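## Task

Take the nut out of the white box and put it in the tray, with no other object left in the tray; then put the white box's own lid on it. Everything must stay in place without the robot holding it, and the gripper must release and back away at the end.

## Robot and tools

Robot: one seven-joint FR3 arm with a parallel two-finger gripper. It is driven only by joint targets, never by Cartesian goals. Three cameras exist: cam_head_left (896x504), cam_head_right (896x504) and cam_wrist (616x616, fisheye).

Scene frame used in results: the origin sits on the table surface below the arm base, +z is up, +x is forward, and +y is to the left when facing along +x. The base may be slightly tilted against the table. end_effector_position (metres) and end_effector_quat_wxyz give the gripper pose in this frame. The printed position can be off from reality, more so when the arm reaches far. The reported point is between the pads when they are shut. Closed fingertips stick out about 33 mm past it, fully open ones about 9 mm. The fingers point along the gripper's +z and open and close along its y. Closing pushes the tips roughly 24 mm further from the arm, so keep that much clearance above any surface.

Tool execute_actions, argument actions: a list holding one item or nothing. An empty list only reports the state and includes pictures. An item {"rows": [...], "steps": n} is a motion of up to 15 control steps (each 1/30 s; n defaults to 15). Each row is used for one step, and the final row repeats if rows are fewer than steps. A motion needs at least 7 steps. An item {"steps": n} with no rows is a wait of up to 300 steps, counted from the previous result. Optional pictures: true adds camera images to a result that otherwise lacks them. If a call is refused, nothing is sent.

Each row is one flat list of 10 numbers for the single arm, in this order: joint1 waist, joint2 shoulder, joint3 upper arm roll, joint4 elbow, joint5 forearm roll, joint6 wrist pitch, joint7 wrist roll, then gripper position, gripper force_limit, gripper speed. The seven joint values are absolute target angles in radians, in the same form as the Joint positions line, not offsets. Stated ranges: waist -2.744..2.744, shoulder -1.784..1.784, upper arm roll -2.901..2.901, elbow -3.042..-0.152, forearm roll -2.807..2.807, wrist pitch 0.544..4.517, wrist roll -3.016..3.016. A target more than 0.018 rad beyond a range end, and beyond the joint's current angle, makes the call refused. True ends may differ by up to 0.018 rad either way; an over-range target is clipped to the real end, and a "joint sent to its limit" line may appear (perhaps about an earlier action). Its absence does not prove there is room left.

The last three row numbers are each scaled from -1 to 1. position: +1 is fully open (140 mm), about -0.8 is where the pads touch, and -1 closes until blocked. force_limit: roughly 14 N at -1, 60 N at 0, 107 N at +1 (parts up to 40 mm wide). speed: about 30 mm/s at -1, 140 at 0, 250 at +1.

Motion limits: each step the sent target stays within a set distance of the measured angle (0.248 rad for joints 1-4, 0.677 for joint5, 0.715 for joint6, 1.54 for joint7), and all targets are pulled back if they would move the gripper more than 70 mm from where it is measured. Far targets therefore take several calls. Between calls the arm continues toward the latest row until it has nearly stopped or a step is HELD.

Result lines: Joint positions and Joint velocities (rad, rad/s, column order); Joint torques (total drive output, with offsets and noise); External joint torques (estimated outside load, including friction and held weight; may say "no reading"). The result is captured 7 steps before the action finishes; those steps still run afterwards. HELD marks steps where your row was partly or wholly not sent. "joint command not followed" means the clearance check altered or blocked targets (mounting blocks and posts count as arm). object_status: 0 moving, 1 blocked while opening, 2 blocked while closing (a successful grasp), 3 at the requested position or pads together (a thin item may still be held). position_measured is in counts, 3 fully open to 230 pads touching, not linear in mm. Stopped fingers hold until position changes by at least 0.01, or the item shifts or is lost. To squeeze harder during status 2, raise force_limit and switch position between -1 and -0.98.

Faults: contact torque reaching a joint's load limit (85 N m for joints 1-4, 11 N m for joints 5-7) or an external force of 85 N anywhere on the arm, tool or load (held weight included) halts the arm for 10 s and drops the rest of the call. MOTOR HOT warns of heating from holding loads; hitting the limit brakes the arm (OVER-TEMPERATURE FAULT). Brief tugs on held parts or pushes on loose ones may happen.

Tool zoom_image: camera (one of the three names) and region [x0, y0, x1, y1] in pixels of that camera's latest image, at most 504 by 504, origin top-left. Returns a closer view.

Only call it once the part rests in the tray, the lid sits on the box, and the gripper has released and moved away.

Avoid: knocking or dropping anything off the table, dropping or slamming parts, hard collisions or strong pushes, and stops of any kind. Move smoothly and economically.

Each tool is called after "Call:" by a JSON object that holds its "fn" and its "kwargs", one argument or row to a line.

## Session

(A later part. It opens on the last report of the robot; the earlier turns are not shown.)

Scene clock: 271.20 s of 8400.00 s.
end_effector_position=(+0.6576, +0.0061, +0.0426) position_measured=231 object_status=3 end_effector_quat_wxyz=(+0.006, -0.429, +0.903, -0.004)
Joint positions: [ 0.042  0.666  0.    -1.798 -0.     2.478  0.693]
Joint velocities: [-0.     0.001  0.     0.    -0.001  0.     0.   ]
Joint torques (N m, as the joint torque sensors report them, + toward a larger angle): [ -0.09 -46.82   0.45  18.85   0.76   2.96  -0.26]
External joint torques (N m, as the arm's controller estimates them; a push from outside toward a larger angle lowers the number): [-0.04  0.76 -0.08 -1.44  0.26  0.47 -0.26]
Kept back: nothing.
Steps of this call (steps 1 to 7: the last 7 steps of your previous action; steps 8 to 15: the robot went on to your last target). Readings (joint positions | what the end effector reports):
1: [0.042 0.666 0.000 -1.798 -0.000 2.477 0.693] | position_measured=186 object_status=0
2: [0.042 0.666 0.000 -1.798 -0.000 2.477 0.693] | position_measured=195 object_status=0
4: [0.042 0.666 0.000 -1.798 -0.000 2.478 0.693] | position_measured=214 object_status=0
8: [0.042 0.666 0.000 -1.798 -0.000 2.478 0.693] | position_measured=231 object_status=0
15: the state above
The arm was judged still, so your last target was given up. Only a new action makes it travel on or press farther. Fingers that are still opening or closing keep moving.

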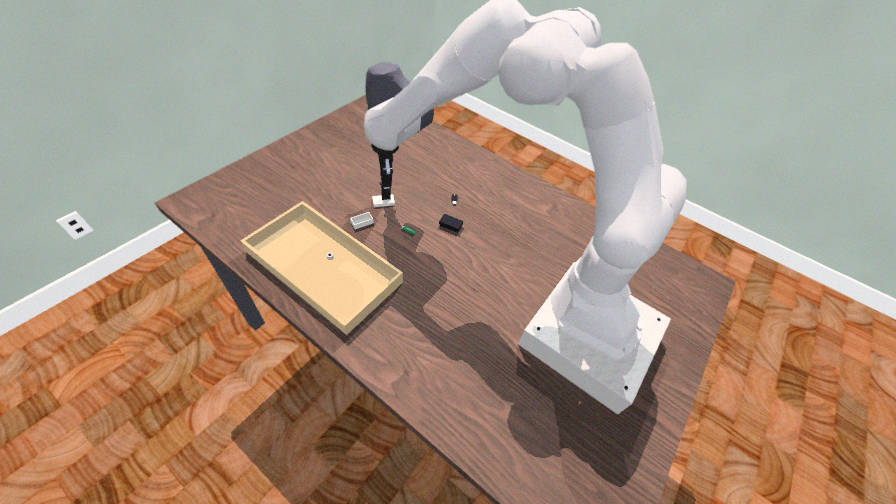

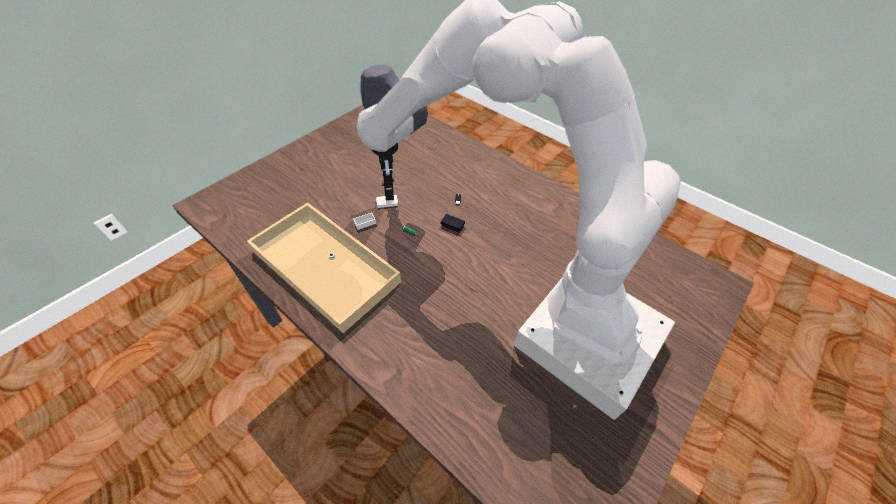

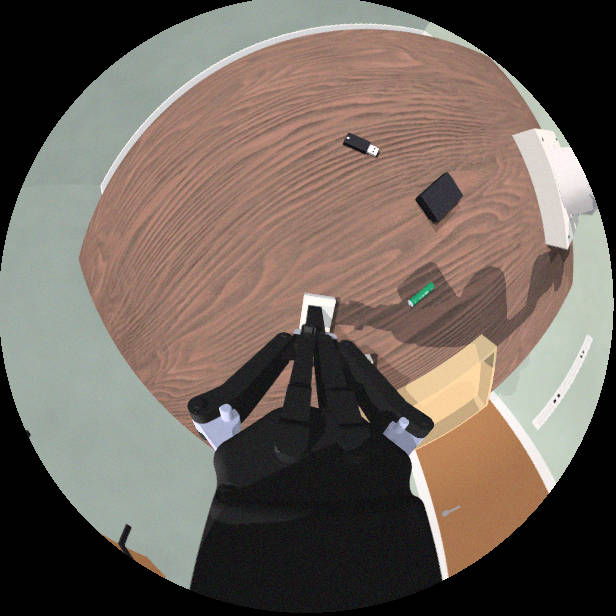

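Call:
{"fn": "execute_actions", "kwargs": {
  "actions": [
    {"rows":[[0.04,0.666,0,-1.799,0,2.48,0.69,-0.1,-0.6,0.6]],"steps":15}
  ]
}}

Call:
{"fn": "execute_actions", "kwargs": {
  "actions": [
    {"rows":[[0.04,0.671,0,-1.799,0,2.484,0.69,-0.1,-0.6,0.3]],"steps":15}
  ]
}}

Call:
{"fn": "execute_actions", "kwargs": {
  "actions": [
    {"rows":[[0.04,0.671,0,-1.799,0,2.484,0.69,-1,-0.6,0.3]],"steps":15}
  ]
}}

Call:
{"fn": "execute_actions", "kwargs": {
  "actions": [
    {"steps":10}
  ],
  "pictures": true
}}

Scene clock: 271.77 s of 8400.00 s.
end_effector_position=(+0.6576, +0.0061, +0.0426) position_measured=157 object_status=0 end_effector_quat_wxyz=(+0.007, -0.429, +0.903, -0.005)
Joint positions: [ 0.042  0.666  0.    -1.798 -0.     2.478  0.693]
Joint velocities: [ 0.001 -0.002  0.001 -0.001 -0.001  0.002 -0.001]
Joint torques (N m, as the joint torque sensors report them, + toward a larger angle): [ -0.86 -47.01  -0.55  18.31   0.66   2.85  -0.22]
External joint torques (N m, as the arm's controller estimates them; a push from outside toward a larger angle lowers the number): [-0.83  0.78 -1.1  -2.08  0.17  0.35 -0.22]
Steps of this call (steps 1 to 9: nothing new was sent; steps 10 to 17: the first 8 steps of this action). Readings (joint positions | what the end effector reports):
10: [0.042 0.666 0.000 -1.798 -0.000 2.478 0.693] | position_measured=231 object_status=0
11: [0.042 0.666 0.000 -1.798 -0.000 2.478 0.693] | position_measured=230 object_status=0
13: [0.042 0.666 0.000 -1.798 -0.000 2.478 0.693] | position_measured=203 object_status=0
17: the state above

Scene clock: 272.27 s of 8400.00 s.
end_effector_position=(+0.6571, +0.0061, +0.0403) position_measured=141 object_status=3 end_effector_quat_wxyz=(+0.006, -0.429, +0.903, -0.004)
Joint positions: [ 0.042  0.67   0.    -1.798 -0.     2.481  0.693]
Joint velocities: [ 0.     0.001 -0.     0.    -0.001  0.005  0.001]
Joint torques (N m, as the joint torque sensors report them, + toward a larger angle): [ -0.85 -45.91  -0.3   19.26   0.65   2.93  -0.22]
External joint torques (N m, as the arm's controller estimates them; a push from outside toward a larger angle lowers the number): [-0.68  1.95 -0.75 -1.09  0.16  0.44 -0.22]
Steps of this call (steps 1 to 7: the last 7 steps of your previous action; steps 8 to 15: the first 8 steps of this action). Readings (joint positions | what the end effector reports):
8: [0.042 0.666 0.000 -1.798 -0.000 2.478 0.693] | position_measured=141 object_status=3
9: [0.042 0.667 0.000 -1.798 -0.000 2.479 0.693] | position_measured=141 object_status=3
11: [0.042 0.668 0.000 -1.798 -0.000 2.480 0.693] | position_measured=141 object_status=3
15: the state above

Scene clock: 272.77 s of 8400.00 s.
end_effector_position=(+0.6581, +0.0061, +0.0412) position_measured=204 object_status=0 end_effector_quat_wxyz=(+0.007, -0.429, +0.903, -0.005)
Joint positions: [ 0.042  0.668  0.    -1.798 -0.     2.483  0.693]
Joint velocities: [-0.001 -0.003  0.    -0.001  0.001  0.006  0.001]
Joint torques (N m, as the joint torque sensors report them, + toward a larger angle): [ -0.31 -45.79  -0.55  18.86   0.65   2.54  -0.32]
External joint torques (N m, as the arm's controller estimates them; a push from outside toward a larger angle lowers the number): [-0.1   1.74 -0.95 -1.29  0.15  0.08 -0.32]
Steps of this call (steps 1 to 7: the last 7 steps of your previous action; steps 8 to 15: the first 8 steps of this action). Readings (joint positions | what the end effector reports):
8: [0.042 0.670 0.000 -1.798 -0.000 2.481 0.693] | position_measured=141 object_status=0
9: [0.042 0.670 0.000 -1.798 -0.000 2.481 0.693] | position_measured=148 object_status=0
11: [0.042 0.670 0.000 -1.798 -0.000 2.482 0.693] | position_measured=167 object_status=0
15: the state above

Scene clock: 273.10 s of 8400.00 s.
end_effector_position=(+0.6583, +0.0061, +0.0414) position_measured=231 object_status=3 end_effector_quat_wxyz=(+0.008, -0.429, +0.903, -0.005)
Joint positions: [ 0.042  0.668  0.    -1.798 -0.     2.483  0.693]
Joint velocities: [-0.     0.     0.     0.    -0.    -0.001 -0.   ]
Joint torques (N m, as the joint torque sensors report them, + toward a larger angle): [ -0.51 -45.59  -0.1   18.4    0.59   2.77  -0.26]
External joint torques (N m, as the arm's controller estimates them; a push from outside toward a larger angle lowers the number): [-0.28  2.13 -0.49 -1.92  0.09  0.27 -0.26]
Kept back: nothing.
Steps of this call (steps 1 to 7: the last 7 steps of your previous action; steps 8 to 10: the robot went on to your last target). Readings (joint positions | what the end effector reports):
1: [0.042 0.668 0.000 -1.798 -0.000 2.483 0.693] | position_measured=214 object_status=0
2: [0.042 0.668 0.000 -1.798 -0.000 2.483 0.693] | position_measured=223 object_status=0
4: [0.042 0.668 0.000 -1.798 -0.000 2.483 0.693] | position_measured=231 object_status=0
8: [0.042 0.668 0.000 -1.798 -0.000 2.483 0.693] | position_measured=231 object_status=3
10: the state above

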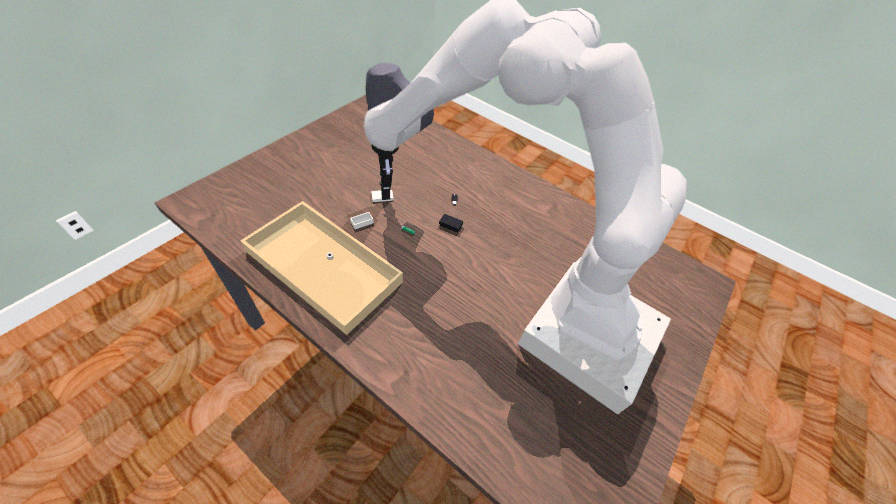

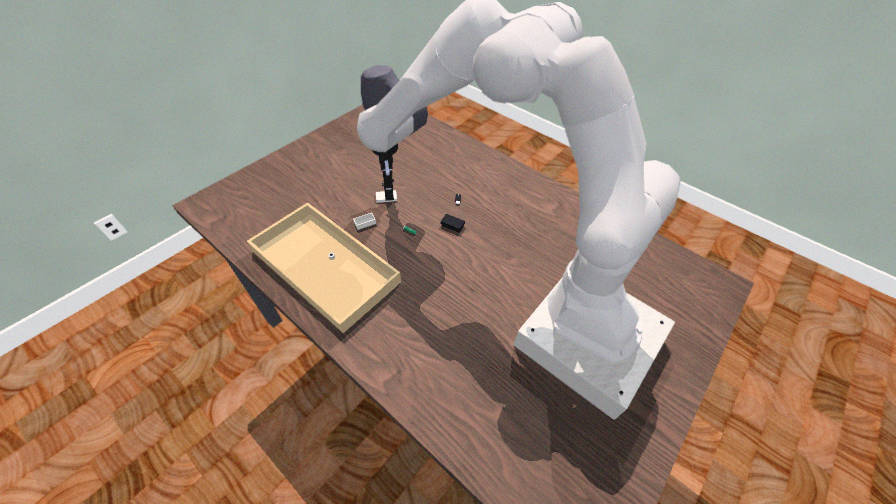

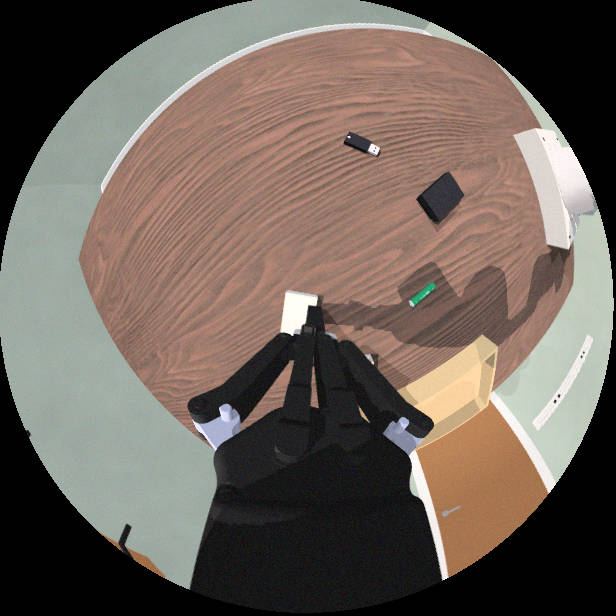

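Call:
{"fn": "execute_actions", "kwargs": {
  "actions": [
    {"rows":[[0.04,0.66,0,-1.799,0,2.47,0.69,0.3,-0.6,0.6]],"steps":15}
  ]
}}

Call:
{"fn": "execute_actions", "kwargs": {
  "actions": [
    {"rows":[[0.04,0.696,0,-1.735,0,2.44,0.69,0.3,-0.6,0.6]],"steps":15}
  ]
}}

Call:
{"fn": "execute_actions", "kwargs": {
  "actions": [
    {"steps":15}
  ],
  "pictures": true
}}

Scene clock: 273.87 s of 8400.00 s.
end_effector_position=(+0.6583, +0.0061, +0.0452) position_measured=157 object_status=0 end_effector_quat_wxyz=(+0.007, -0.429, +0.903, -0.005)
Joint positions: [ 0.042  0.661  0.    -1.798 -0.     2.475  0.693]
Joint velocities: [-0.    -0.001 -0.    -0.001 -0.    -0.012  0.   ]
Joint torques (N m, as the joint torque sensors report them, + toward a larger angle): [ -0.72 -47.45  -0.34  18.37   0.6    2.24  -0.23]
External joint torques (N m, as the arm's controller estimates them; a push from outside toward a larger angle lowers the number): [-0.58 -0.18 -0.8  -1.78  0.1  -0.23 -0.23]
Steps of this call (steps 1 to 15: the robot went on to your last target; steps 16 to 23: the first 8 steps of this action). Readings (joint positions | what the end effector reports):
16: [0.042 0.668 0.000 -1.798 -0.000 2.481 0.693] | position_measured=231 object_status=0
17: [0.042 0.666 0.000 -1.798 -0.000 2.480 0.693] | position_measured=230 object_status=0
19: [0.042 0.663 0.000 -1.798 -0.000 2.477 0.693] | position_measured=203 object_status=0
23: the state above

Scene clock: 274.37 s of 8400.00 s.
end_effector_position=(+0.6714, +0.0063, +0.0453) position_measured=91 object_status=3 end_effector_quat_wxyz=(+0.008, -0.429, +0.903, -0.005)
Joint positions: [ 0.042  0.693  0.    -1.739 -0.     2.449  0.693]
Joint velocities: [-0.001  0.016 -0.001  0.03   0.001 -0.04   0.   ]
Joint torques (N m, as the joint torque sensors report them, + toward a larger angle): [ -0.66 -47.68  -0.73  19.37   0.61   2.23  -0.22]
External joint torques (N m, as the arm's controller estimates them; a push from outside toward a larger angle lowers the number): [-0.35  1.08 -1.09 -1.22  0.1  -0.25 -0.22]
Steps of this call (steps 1 to 7: the last 7 steps of your previous action; steps 8 to 15: the first 8 steps of this action). Readings (joint positions | what the end effector reports):
8: [0.042 0.668 0.000 -1.785 -0.000 2.467 0.693] | position_measured=91 object_status=0
9: [0.042 0.678 0.000 -1.768 -0.000 2.463 0.693] | position_measured=91 object_status=0
11: [0.042 0.687 0.000 -1.750 -0.000 2.457 0.693] | position_measured=91 object_status=0
15: the state above

Scene clock: 274.87 s of 8400.00 s.
end_effector_position=(+0.6701, +0.0062, +0.0448) position_measured=91 object_status=3 end_effector_quat_wxyz=(+0.005, -0.429, +0.903, -0.004)
Joint positions: [ 0.042  0.694  0.    -1.737 -0.     2.443  0.693]
Joint velocities: [-0.001  0.001 -0.001  0.001  0.    -0.001  0.001]
Joint torques (N m, as the joint torque sensors report them, + toward a larger angle): [ -0.34 -46.83  -0.1   20.37   0.63   2.3   -0.17]
External joint torques (N m, as the arm's controller estimates them; a push from outside toward a larger angle lowers the number): [ 0.    1.99 -0.42 -0.43  0.11 -0.2  -0.17]
Kept back: nothing.
Steps of this call (steps 1 to 7: the last 7 steps of your previous action; steps 8 to 15: the robot went on to your last target). Readings (joint positions | what the end effector reports):
1: [0.042 0.694 0.000 -1.739 -0.000 2.448 0.693] | position_measured=91 object_status=3
2: [0.042 0.694 0.000 -1.738 -0.000 2.447 0.693] | position_measured=91 object_status=3
4: [0.042 0.694 0.000 -1.738 -0.000 2.446 0.693] | position_measured=91 object_status=3
8: [0.042 0.694 0.000 -1.737 -0.000 2.444 0.693] | position_measured=91 object_status=3
15: the state above
The arm was judged still, so your last target was given up. Only a new action makes it travel on or press farther. Fingers that are still opening or closing keep moving.

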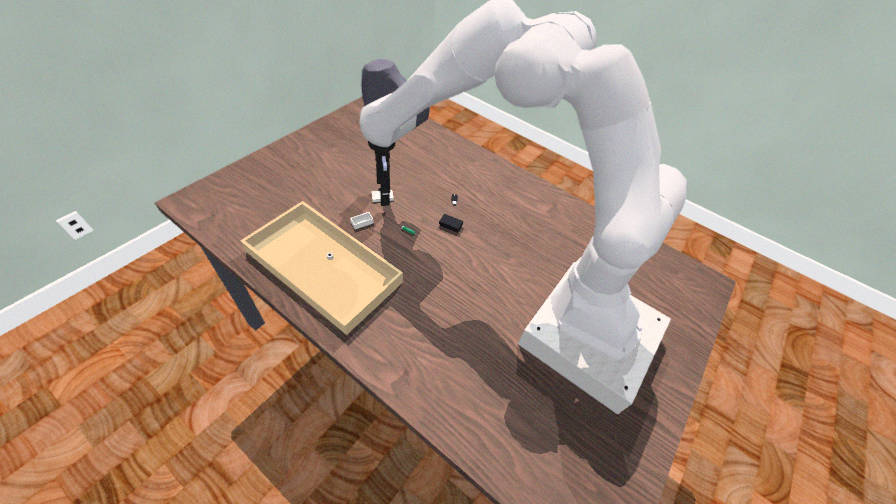

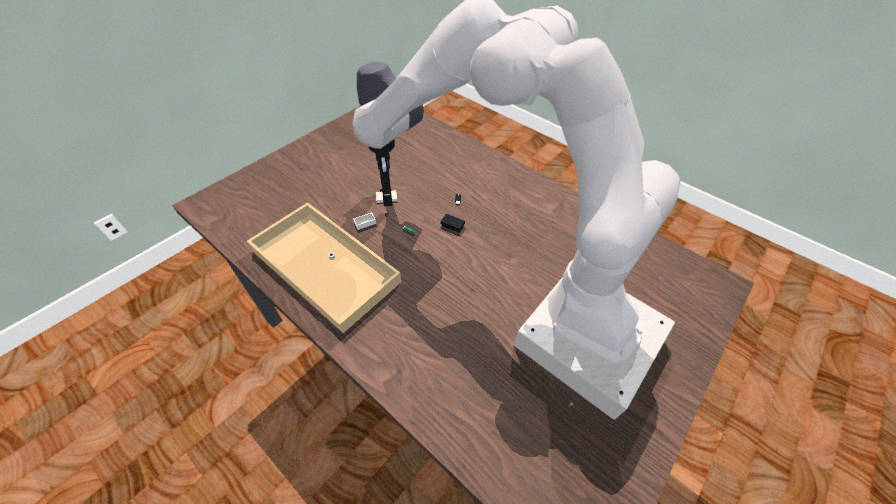

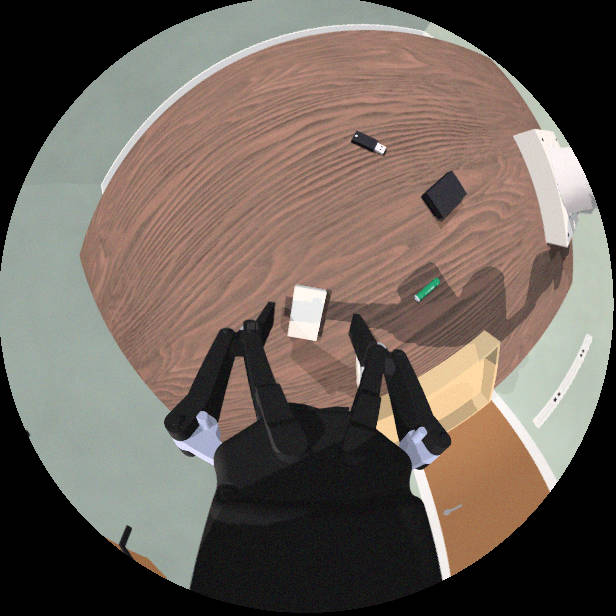

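Call:
{"fn": "execute_actions", "kwargs": {
  "actions": [
    {"rows":[[0.036,0.706,0,-1.72,0,2.425,0.69,-0.2,-0.6,0.5],[0.036,0.71,0,-1.72,0,2.43,0.69,-0.2,-0.6,0.5],[0.036,0.713,0,-1.72,0,2.435,0.69,-0.2,-0.6,0.5]],"steps":15}
  ]
}}

Call:
{"fn": "execute_actions", "kwargs": {
  "actions": [
    {"steps":12}
  ],
  "pictures": true
}}

Scene clock: 275.47 s of 8400.00 s.
end_effector_position=(+0.6701, +0.0038, +0.0386) position_measured=154 object_status=0 end_effector_quat_wxyz=(+0.002, -0.428, +0.904, -0.002)
Joint positions: [ 0.038  0.711  0.    -1.723 -0.     2.438  0.693]
Joint velocities: [-0.     0.017  0.001  0.006  0.    -0.001 -0.001]
Joint torques (N m, as the joint torque sensors report them, + toward a larger angle): [ -0.82 -48.02  -0.08  21.18   0.71   2.13  -0.21]
External joint torques (N m, as the arm's controller estimates them; a push from outside toward a larger angle lowers the number): [-1.07  2.56 -0.94 -0.25  0.19 -0.42 -0.21]
Steps of this call (steps 1 to 10: nothing new was sent; steps 11 to 18: the first 8 steps of this action). Readings (joint positions | what the end effector reports):
11: [0.042 0.696 0.000 -1.733 -0.000 2.440 0.693] | position_measured=91 object_status=0
12: [0.041 0.699 0.000 -1.729 -0.000 2.439 0.693] | position_measured=99 object_status=0
14: [0.040 0.705 0.000 -1.724 -0.000 2.439 0.693] | position_measured=120 object_status=0
18: the state above

Scene clock: 275.87 s of 8400.00 s.
end_effector_position=(+0.6706, +0.0038, +0.0389) position_measured=154 object_status=3 end_effector_quat_wxyz=(+0.002, -0.428, +0.904, -0.002)
Joint positions: [ 0.038  0.712  0.    -1.722 -0.     2.438  0.693]
Joint velocities: [-0.001  0.    -0.     0.001  0.001 -0.     0.002]
Joint torques (N m, as the joint torque sensors report them, + toward a larger angle): [ -0.67 -47.17   0.3   20.64   0.76   2.24  -0.27]
External joint torques (N m, as the arm's controller estimates them; a push from outside toward a larger angle lowers the number): [-0.4   1.8  -0.11 -0.03  0.24 -0.23 -0.27]
Kept back: nothing.
Steps of this call (steps 1 to 7: the last 7 steps of your previous action; steps 8 to 12: the robot went on to your last target). Readings (joint positions | what the end effector reports):
1: [0.038 0.712 0.000 -1.723 -0.000 2.438 0.693] | position_measured=154 object_status=0
2: [0.038 0.712 0.000 -1.722 -0.000 2.438 0.693] | position_measured=154 object_status=0
4: [0.038 0.712 0.000 -1.722 -0.000 2.438 0.693] | position_measured=154 object_status=0
8: [0.038 0.712 0.000 -1.722 -0.000 2.438 0.693] | position_measured=154 object_status=3
12: the state above

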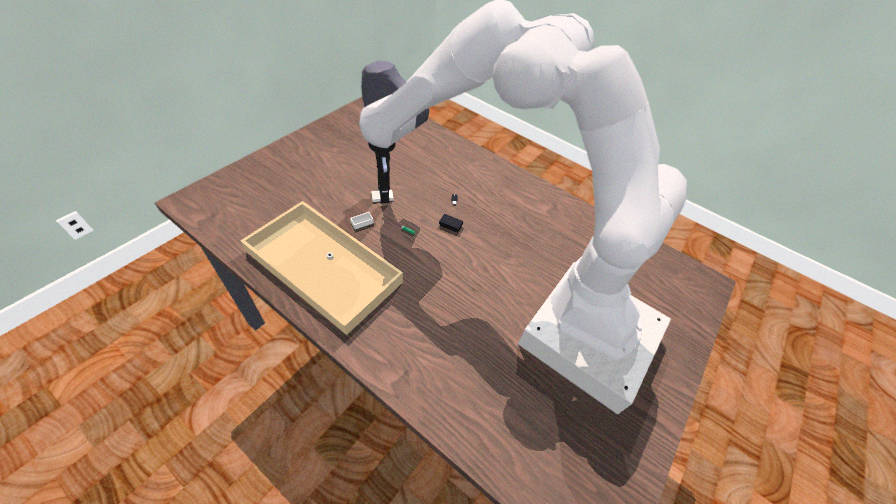

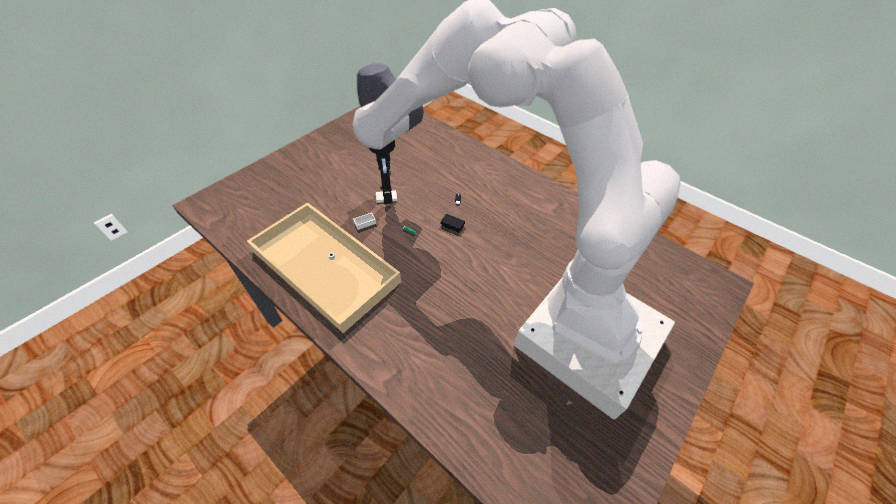

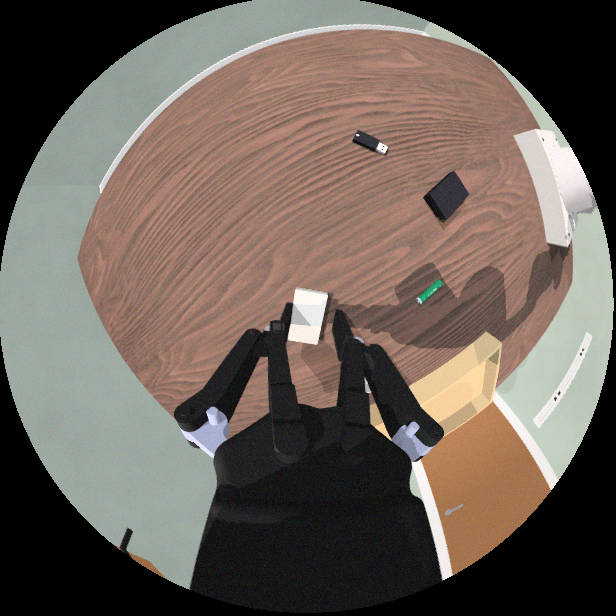

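Call:
{"fn": "execute_actions", "kwargs": {
  "actions": [
    {"rows":[[0.036,0.713,0,-1.72,0,2.435,0.69,-1,-0.6,0.2]],"steps":15}
  ]
}}

Call:
{"fn": "execute_actions", "kwargs": {
  "actions": [
    {"steps":15}
  ],
  "pictures": true
}}

Scene clock: 276.47 s of 8400.00 s.
end_effector_position=(+0.6710, +0.0038, +0.0393) position_measured=180 object_status=0 end_effector_quat_wxyz=(+0.002, -0.428, +0.904, -0.003)
Joint positions: [ 0.038  0.711  0.    -1.721 -0.     2.437  0.693]
Joint velocities: [ 0.001  0.002 -0.001 -0.     0.001  0.     0.   ]
Joint torques (N m, as the joint torque sensors report them, + toward a larger angle): [ -0.17 -48.24  -0.43  20.04   0.64   2.24  -0.23]
External joint torques (N m, as the arm's controller estimates them; a push from outside toward a larger angle lowers the number): [ 0.03  0.76 -0.88 -0.63  0.13 -0.22 -0.23]
Steps of this call (steps 1 to 10: the robot went on to your last target; steps 11 to 18: the first 8 steps of this action). Readings (joint positions | what the end effector reports):
11: [0.038 0.712 0.000 -1.722 -0.000 2.438 0.693] | position_measured=154 object_status=0
12: [0.038 0.712 0.000 -1.722 -0.000 2.437 0.693] | position_measured=161 object_status=0
14: [0.038 0.711 0.000 -1.721 -0.000 2.437 0.693] | position_measured=178 object_status=0
18: the state above

Scene clock: 276.97 s of 8400.00 s.
end_effector_position=(+0.6709, +0.0038, +0.0392) position_measured=180 object_status=2 end_effector_quat_wxyz=(+0.002, -0.428, +0.904, -0.003)
Joint positions: [ 0.038  0.711  0.    -1.721 -0.     2.437  0.693]
Joint velocities: [ 0.    -0.     0.001 -0.     0.001  0.     0.   ]
Joint torques (N m, as the joint torque sensors report them, + toward a larger angle): [ -1.02 -47.44   0.28  20.     0.65   2.15  -0.25]
External joint torques (N m, as the arm's controller estimates them; a push from outside toward a larger angle lowers the number): [-0.9   1.74 -0.24 -0.78  0.13 -0.33 -0.25]
Kept back: nothing.
Steps of this call (steps 1 to 7: the last 7 steps of your previous action; steps 8 to 15: the robot went on to your last target). Readings (joint positions | what the end effector reports):
1: [0.038 0.711 0.000 -1.721 -0.000 2.437 0.693] | position_measured=180 object_status=0
2: [0.038 0.711 0.000 -1.721 -0.000 2.437 0.693] | position_measured=180 object_status=0
4: [0.038 0.711 0.000 -1.721 -0.000 2.437 0.693] | position_measured=180 object_status=0
8: [0.038 0.711 0.000 -1.721 -0.000 2.437 0.693] | position_measured=180 object_status=2
15: the state above
The arm was judged still, so your last target was given up. Only a new action makes it travel on or press farther. Fingers that are still opening or closing keep moving.

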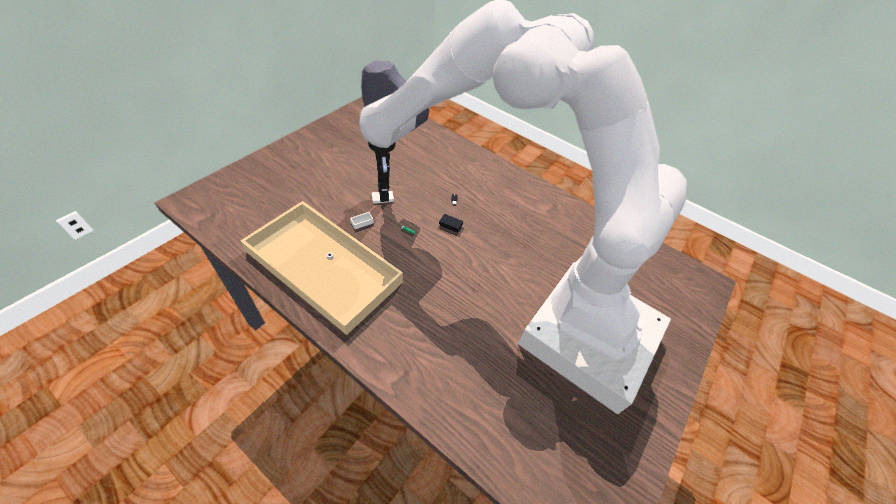

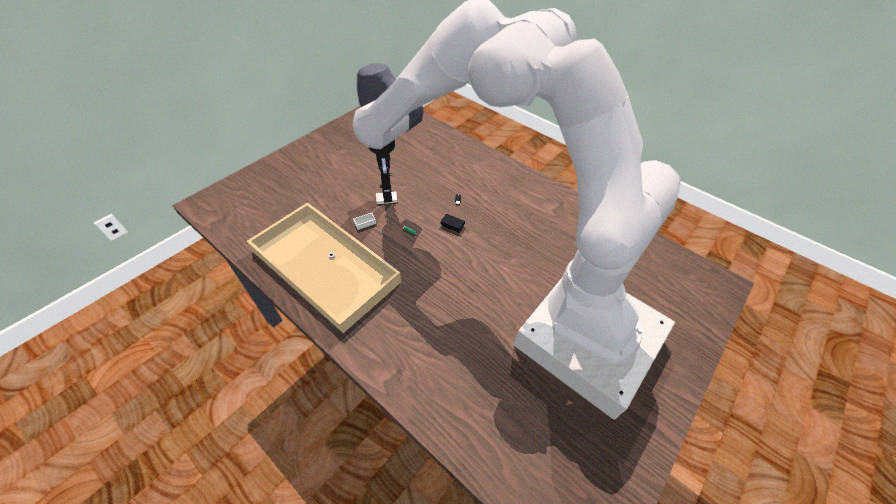

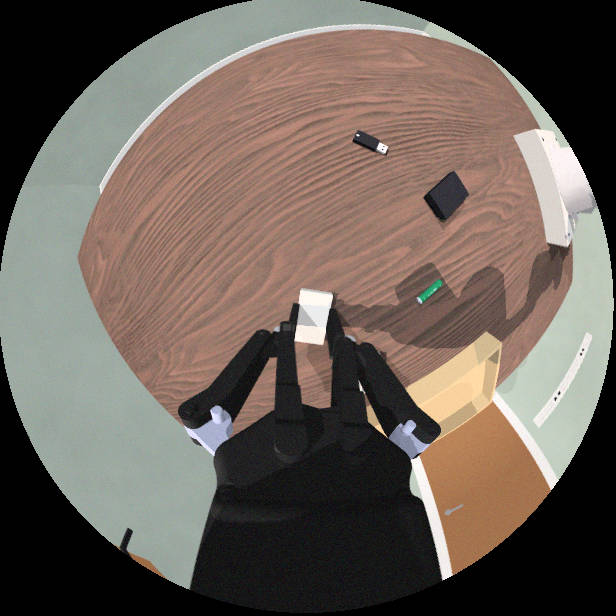

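Call:
{"fn": "execute_actions", "kwargs": {
  "actions": [
    {"rows":[[0.036,0.711,0,-1.72,0,2.435,0.69,-0.2,-0.6,0.3]],"steps":15}
  ]
}}

Call:
{"fn": "execute_actions", "kwargs": {
  "actions": [
    {"rows":[[0.036,0.66,0,-1.72,0,2.39,0.69,0.3,-0.6,0.5]],"steps":15}
  ]
}}

Call:
{"fn": "execute_actions", "kwargs": {
  "actions": [
    {"rows":[[0.036,0.66,0,-1.72,0,2.39,-0.88,0.3,-0.6,0.5]],"steps":15}
  ]
}}

Call:
{"fn": "execute_actions", "kwargs": {
  "actions": [
    {"steps":30}
  ],
  "pictures": true
}}

Scene clock: 278.07 s of 8400.00 s.
end_effector_position=(+0.6709, +0.0038, +0.0392) position_measured=154 object_status=0 end_effector_quat_wxyz=(+0.002, -0.428, +0.904, -0.003)
Joint positions: [ 0.038  0.711  0.    -1.721 -0.     2.437  0.693]
Joint velocities: [-0.002  0.001 -0.    -0.001  0.    -0.001  0.   ]
Joint torques (N m, as the joint torque sensors report them, + toward a larger angle): [ -0.08 -49.03   0.26  20.91   0.74   2.25  -0.12]
External joint torques (N m, as the arm's controller estimates them; a push from outside toward a larger angle lowers the number): [ 0.35  0.12 -0.02  0.17  0.22 -0.23 -0.12]
Steps of this call (steps 1 to 25: nothing new was sent; steps 26 to 33: the first 8 steps of this action). Readings (joint positions | what the end effector reports):
26: [0.038 0.711 0.000 -1.721 -0.000 2.437 0.693] | position_measured=180 object_status=0
27: [0.038 0.711 0.000 -1.721 -0.000 2.437 0.693] | position_measured=180 object_status=0
29: [0.038 0.711 0.000 -1.721 -0.000 2.437 0.693] | position_measured=156 object_status=0
33: the state above

Scene clock: 278.57 s of 8400.00 s.
end_effector_position=(+0.6804, +0.0039, +0.0734) position_measured=91 object_status=0 end_effector_quat_wxyz=(+0.012, -0.427, +0.904, -0.007)
Joint positions: [ 0.038  0.658  0.    -1.719 -0.     2.403  0.693]
Joint velocities: [-0.    -0.032 -0.001 -0.    -0.    -0.049  0.   ]
Joint torques (N m, as the joint torque sensors report them, + toward a larger angle): [ -0.85 -44.75   0.24  19.93   0.62   1.94  -0.25]
External joint torques (N m, as the arm's controller estimates them; a push from outside toward a larger angle lowers the number): [-0.59 -0.47 -0.11  0.89  0.11 -0.21 -0.25]
Steps of this call (steps 1 to 7: the last 7 steps of your previous action; steps 8 to 15: the first 8 steps of this action). Readings (joint positions | what the end effector reports):
8: [0.038 0.707 0.000 -1.724 -0.000 2.430 0.693] | position_measured=154 object_status=0
9: [0.038 0.697 0.000 -1.725 -0.000 2.422 0.693] | position_measured=147 object_status=0
11: [0.038 0.676 0.000 -1.723 -0.000 2.412 0.693] | position_measured=126 object_status=0
15: the state above

Scene clock: 279.07 s of 8400.00 s.
end_effector_position=(+0.6770, +0.0039, +0.0719) position_measured=91 object_status=3 end_effector_quat_wxyz=(-0.005, +0.778, -0.628, +0.008)
Joint positions: [ 0.038  0.659  0.    -1.719 -0.     2.393 -0.207]
Joint velocities: [ 0.     0.     0.001 -0.     0.    -0.002 -2.219]
Joint torques (N m, as the joint torque sensors report them, + toward a larger angle): [ -0.63 -47.35  -0.59  19.32   0.72   2.5   -0.64]
External joint torques (N m, as the arm's controller estimates them; a push from outside toward a larger angle lowers the number): [-0.5   1.24 -1.08 -2.08  0.15 -0.05 -0.67]
Steps of this call (steps 1 to 7: the last 7 steps of your previous action; steps 8 to 15: the first 8 steps of this action). Readings (joint positions | what the end effector reports):
8: [0.038 0.659 0.000 -1.719 -0.000 2.395 0.566] | position_measured=91 object_status=3
9: [0.038 0.659 0.000 -1.719 -0.000 2.394 0.417] | position_measured=91 object_status=3
11: [0.038 0.659 0.000 -1.719 -0.000 2.394 0.162] | position_measured=91 object_status=3
15: the state above

Scene clock: 280.07 s of 8400.00 s.
end_effector_position=(+0.6768, +0.0039, +0.0719) position_measured=91 object_status=3 end_effector_quat_wxyz=(-0.002, +0.937, -0.349, +0.008)
Joint positions: [ 0.038  0.659  0.    -1.719 -0.     2.392 -0.852]
Joint velocities: [-0.001  0.     0.001 -0.001  0.001 -0.001 -0.082]
Joint torques (N m, as the joint torque sensors report them, + toward a larger angle): [ -1.02 -46.34  -0.35  19.17   0.71   2.3   -0.13]
External joint torques (N m, as the arm's controller estimates them; a push from outside toward a larger angle lowers the number): [-0.9   2.29 -0.87 -2.25  0.13 -0.26 -0.13]
Kept back: nothing.
Steps of this call (steps 1 to 7: the last 7 steps of your previous action; steps 8 to 30: the robot went on to your last target). Readings (joint positions | what the end effector reports):
1: [0.038 0.659 0.000 -1.719 -0.000 2.393 -0.276] | position_measured=91 object_status=3
2: [0.038 0.659 0.000 -1.719 -0.000 2.393 -0.339] | position_measured=91 object_status=3
4: [0.038 0.659 0.000 -1.719 -0.000 2.393 -0.444] | position_measured=91 object_status=3
8: [0.038 0.659 0.000 -1.719 -0.000 2.393 -0.598] | position_measured=91 object_status=3
30: the state above

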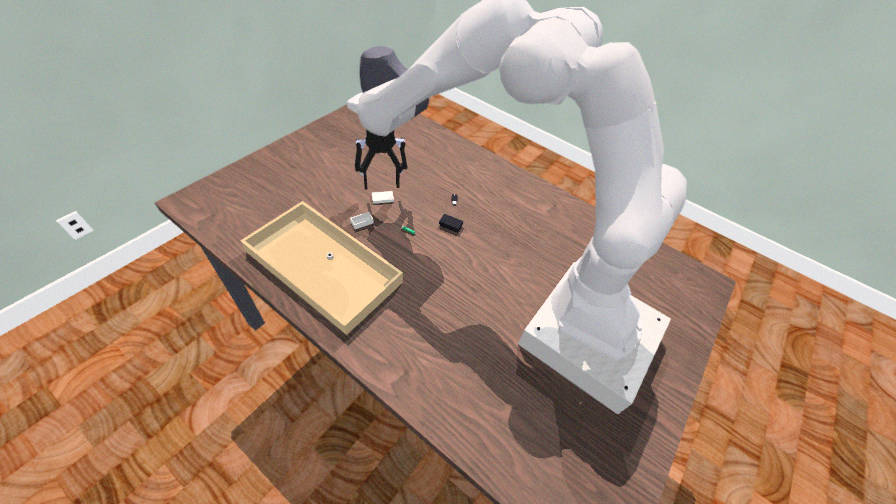

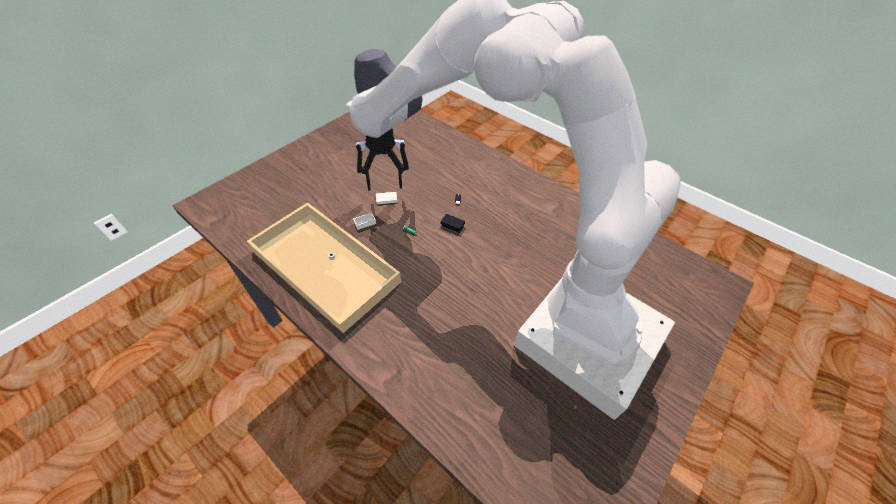

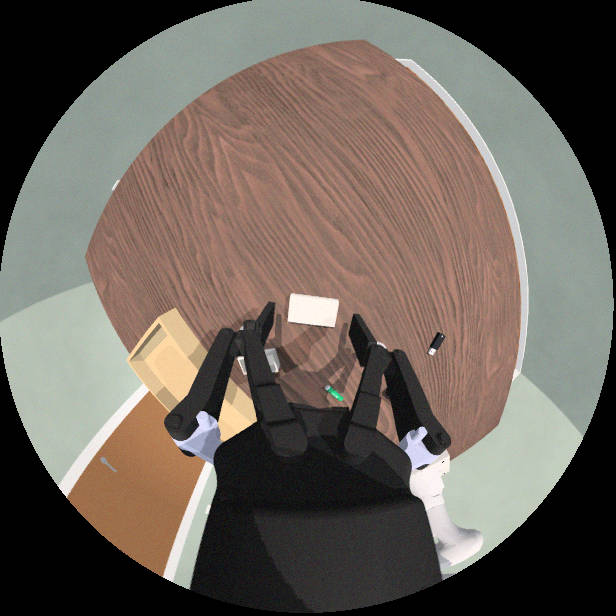

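Call:
{"fn": "execute_actions", "kwargs": {
  "actions": [
    {"rows":[[0.036,0.69,0,-1.72,0,2.42,-0.885,0.1,-0.6,0.5]],"steps":15}
  ]
}}

Call:
{"fn": "execute_actions", "kwargs": {
  "actions": [
    {"rows":[[0.036,0.719,0,-1.72,0,2.44,-0.885,0.1,-0.6,0.5]],"steps":15}
  ]
}}

Call:
{"fn": "execute_actions", "kwargs": {
  "actions": [
    {"steps":15}
  ],
  "pictures": true
}}

Scene clock: 280.77 s of 8400.00 s.
end_effector_position=(+0.6709, +0.0038, +0.0513) position_measured=117 object_status=0 end_effector_quat_wxyz=(+0.001, +0.941, -0.337, +0.002)
Joint positions: [ 0.038  0.691  0.    -1.72  -0.     2.411 -0.877]
Joint velocities: [-0.     0.018 -0.001 -0.     0.001  0.027 -0.015]
Joint torques (N m, as the joint torque sensors report them, + toward a larger angle): [ -0.72 -49.23  -0.06  19.93   0.72   3.26  -0.27]
External joint torques (N m, as the arm's controller estimates them; a push from outside toward a larger angle lowers the number): [-0.54  1.93 -0.57 -2.37  0.14  0.55 -0.27]
Steps of this call (steps 1 to 13: the robot went on to your last target; steps 14 to 21: the first 8 steps of this action). Readings (joint positions | what the end effector reports):
14: [0.038 0.661 0.000 -1.717 -0.000 2.397 -0.872] | position_measured=91 object_status=0
15: [0.038 0.667 0.000 -1.717 -0.000 2.401 -0.873] | position_measured=99 object_status=0
17: [0.038 0.680 0.000 -1.718 -0.000 2.407 -0.875] | position_measured=115 object_status=0
21: the state above

Scene clock: 281.27 s of 8400.00 s.
end_effector_position=(+0.6688, +0.0038, +0.0361) position_measured=117 object_status=3 end_effector_quat_wxyz=(+0.001, +0.942, -0.335, +0.000)
Joint positions: [ 0.038  0.717  0.    -1.72  -0.     2.434 -0.881]
Joint velocities: [ 0.001 -0.011  0.001  0.001 -0.001  0.033 -0.005]
Joint torques (N m, as the joint torque sensors report them, + toward a larger angle): [ -0.78 -46.17  -0.01  19.2    0.65   2.8   -0.28]
External joint torques (N m, as the arm's controller estimates them; a push from outside toward a larger angle lowers the number): [-0.75  2.36 -0.66 -1.07  0.11  0.39 -0.25]
Steps of this call (steps 1 to 7: the last 7 steps of your previous action; steps 8 to 15: the first 8 steps of this action). Readings (joint positions | what the end effector reports):
8: [0.038 0.693 0.000 -1.719 -0.000 2.420 -0.880] | position_measured=117 object_status=3
9: [0.038 0.699 0.000 -1.718 -0.000 2.424 -0.880] | position_measured=117 object_status=3
11: [0.038 0.710 0.000 -1.718 -0.000 2.428 -0.880] | position_measured=117 object_status=3
15: the state above

Scene clock: 281.77 s of 8400.00 s.
end_effector_position=(+0.6698, +0.0037, +0.0361) position_measured=117 object_status=3 end_effector_quat_wxyz=(+0.001, +0.942, -0.335, +0.002)
Joint positions: [ 0.038  0.717  0.    -1.72  -0.     2.437 -0.882]
Joint velocities: [ 0.001  0.001  0.001  0.001 -0.001  0.001 -0.001]
Joint torques (N m, as the joint torque sensors report them, + toward a larger angle): [ -0.54 -46.79   0.25  19.21   0.73   2.9   -0.23]
External joint torques (N m, as the arm's controller estimates them; a push from outside toward a larger angle lowers the number): [-0.44  2.49 -0.32 -1.58  0.19  0.35 -0.23]
Kept back: nothing.
Steps of this call (steps 1 to 7: the last 7 steps of your previous action; steps 8 to 15: the robot went on to your last target). Readings (joint positions | what the end effector reports):
1: [0.038 0.717 0.000 -1.720 -0.000 2.435 -0.881] | position_measured=117 object_status=3
2: [0.038 0.717 0.000 -1.720 -0.000 2.435 -0.881] | position_measured=117 object_status=3
4: [0.038 0.717 0.000 -1.720 -0.000 2.436 -0.881] | position_measured=117 object_status=3
8: [0.038 0.717 0.000 -1.720 -0.000 2.437 -0.881] | position_measured=117 object_status=3
15: the state above
The arm was judged still, so your last target was given up. Only a new action makes it travel on or press farther. Fingers that are still opening or closing keep moving.

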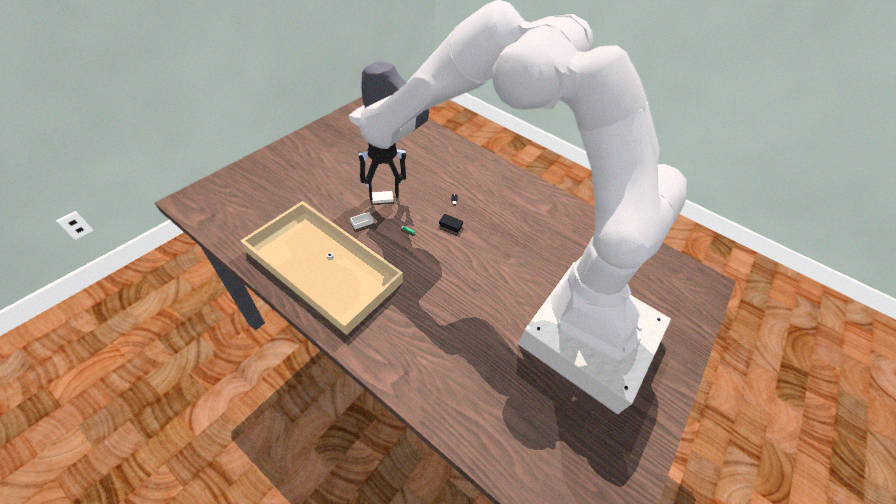

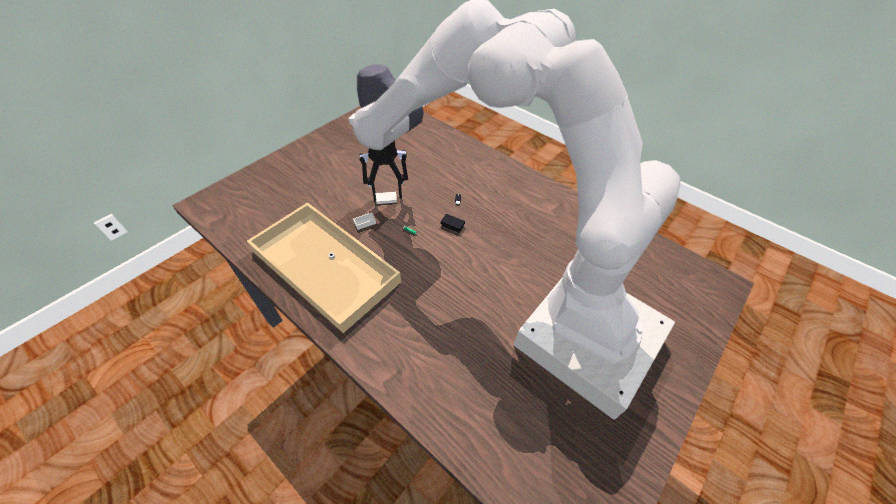

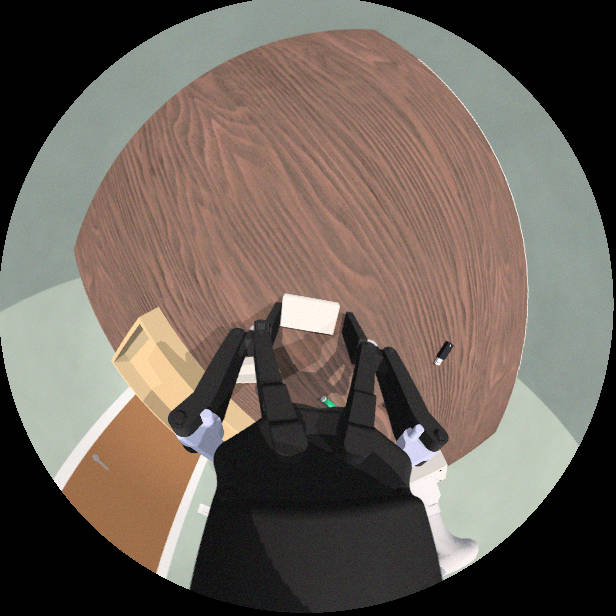

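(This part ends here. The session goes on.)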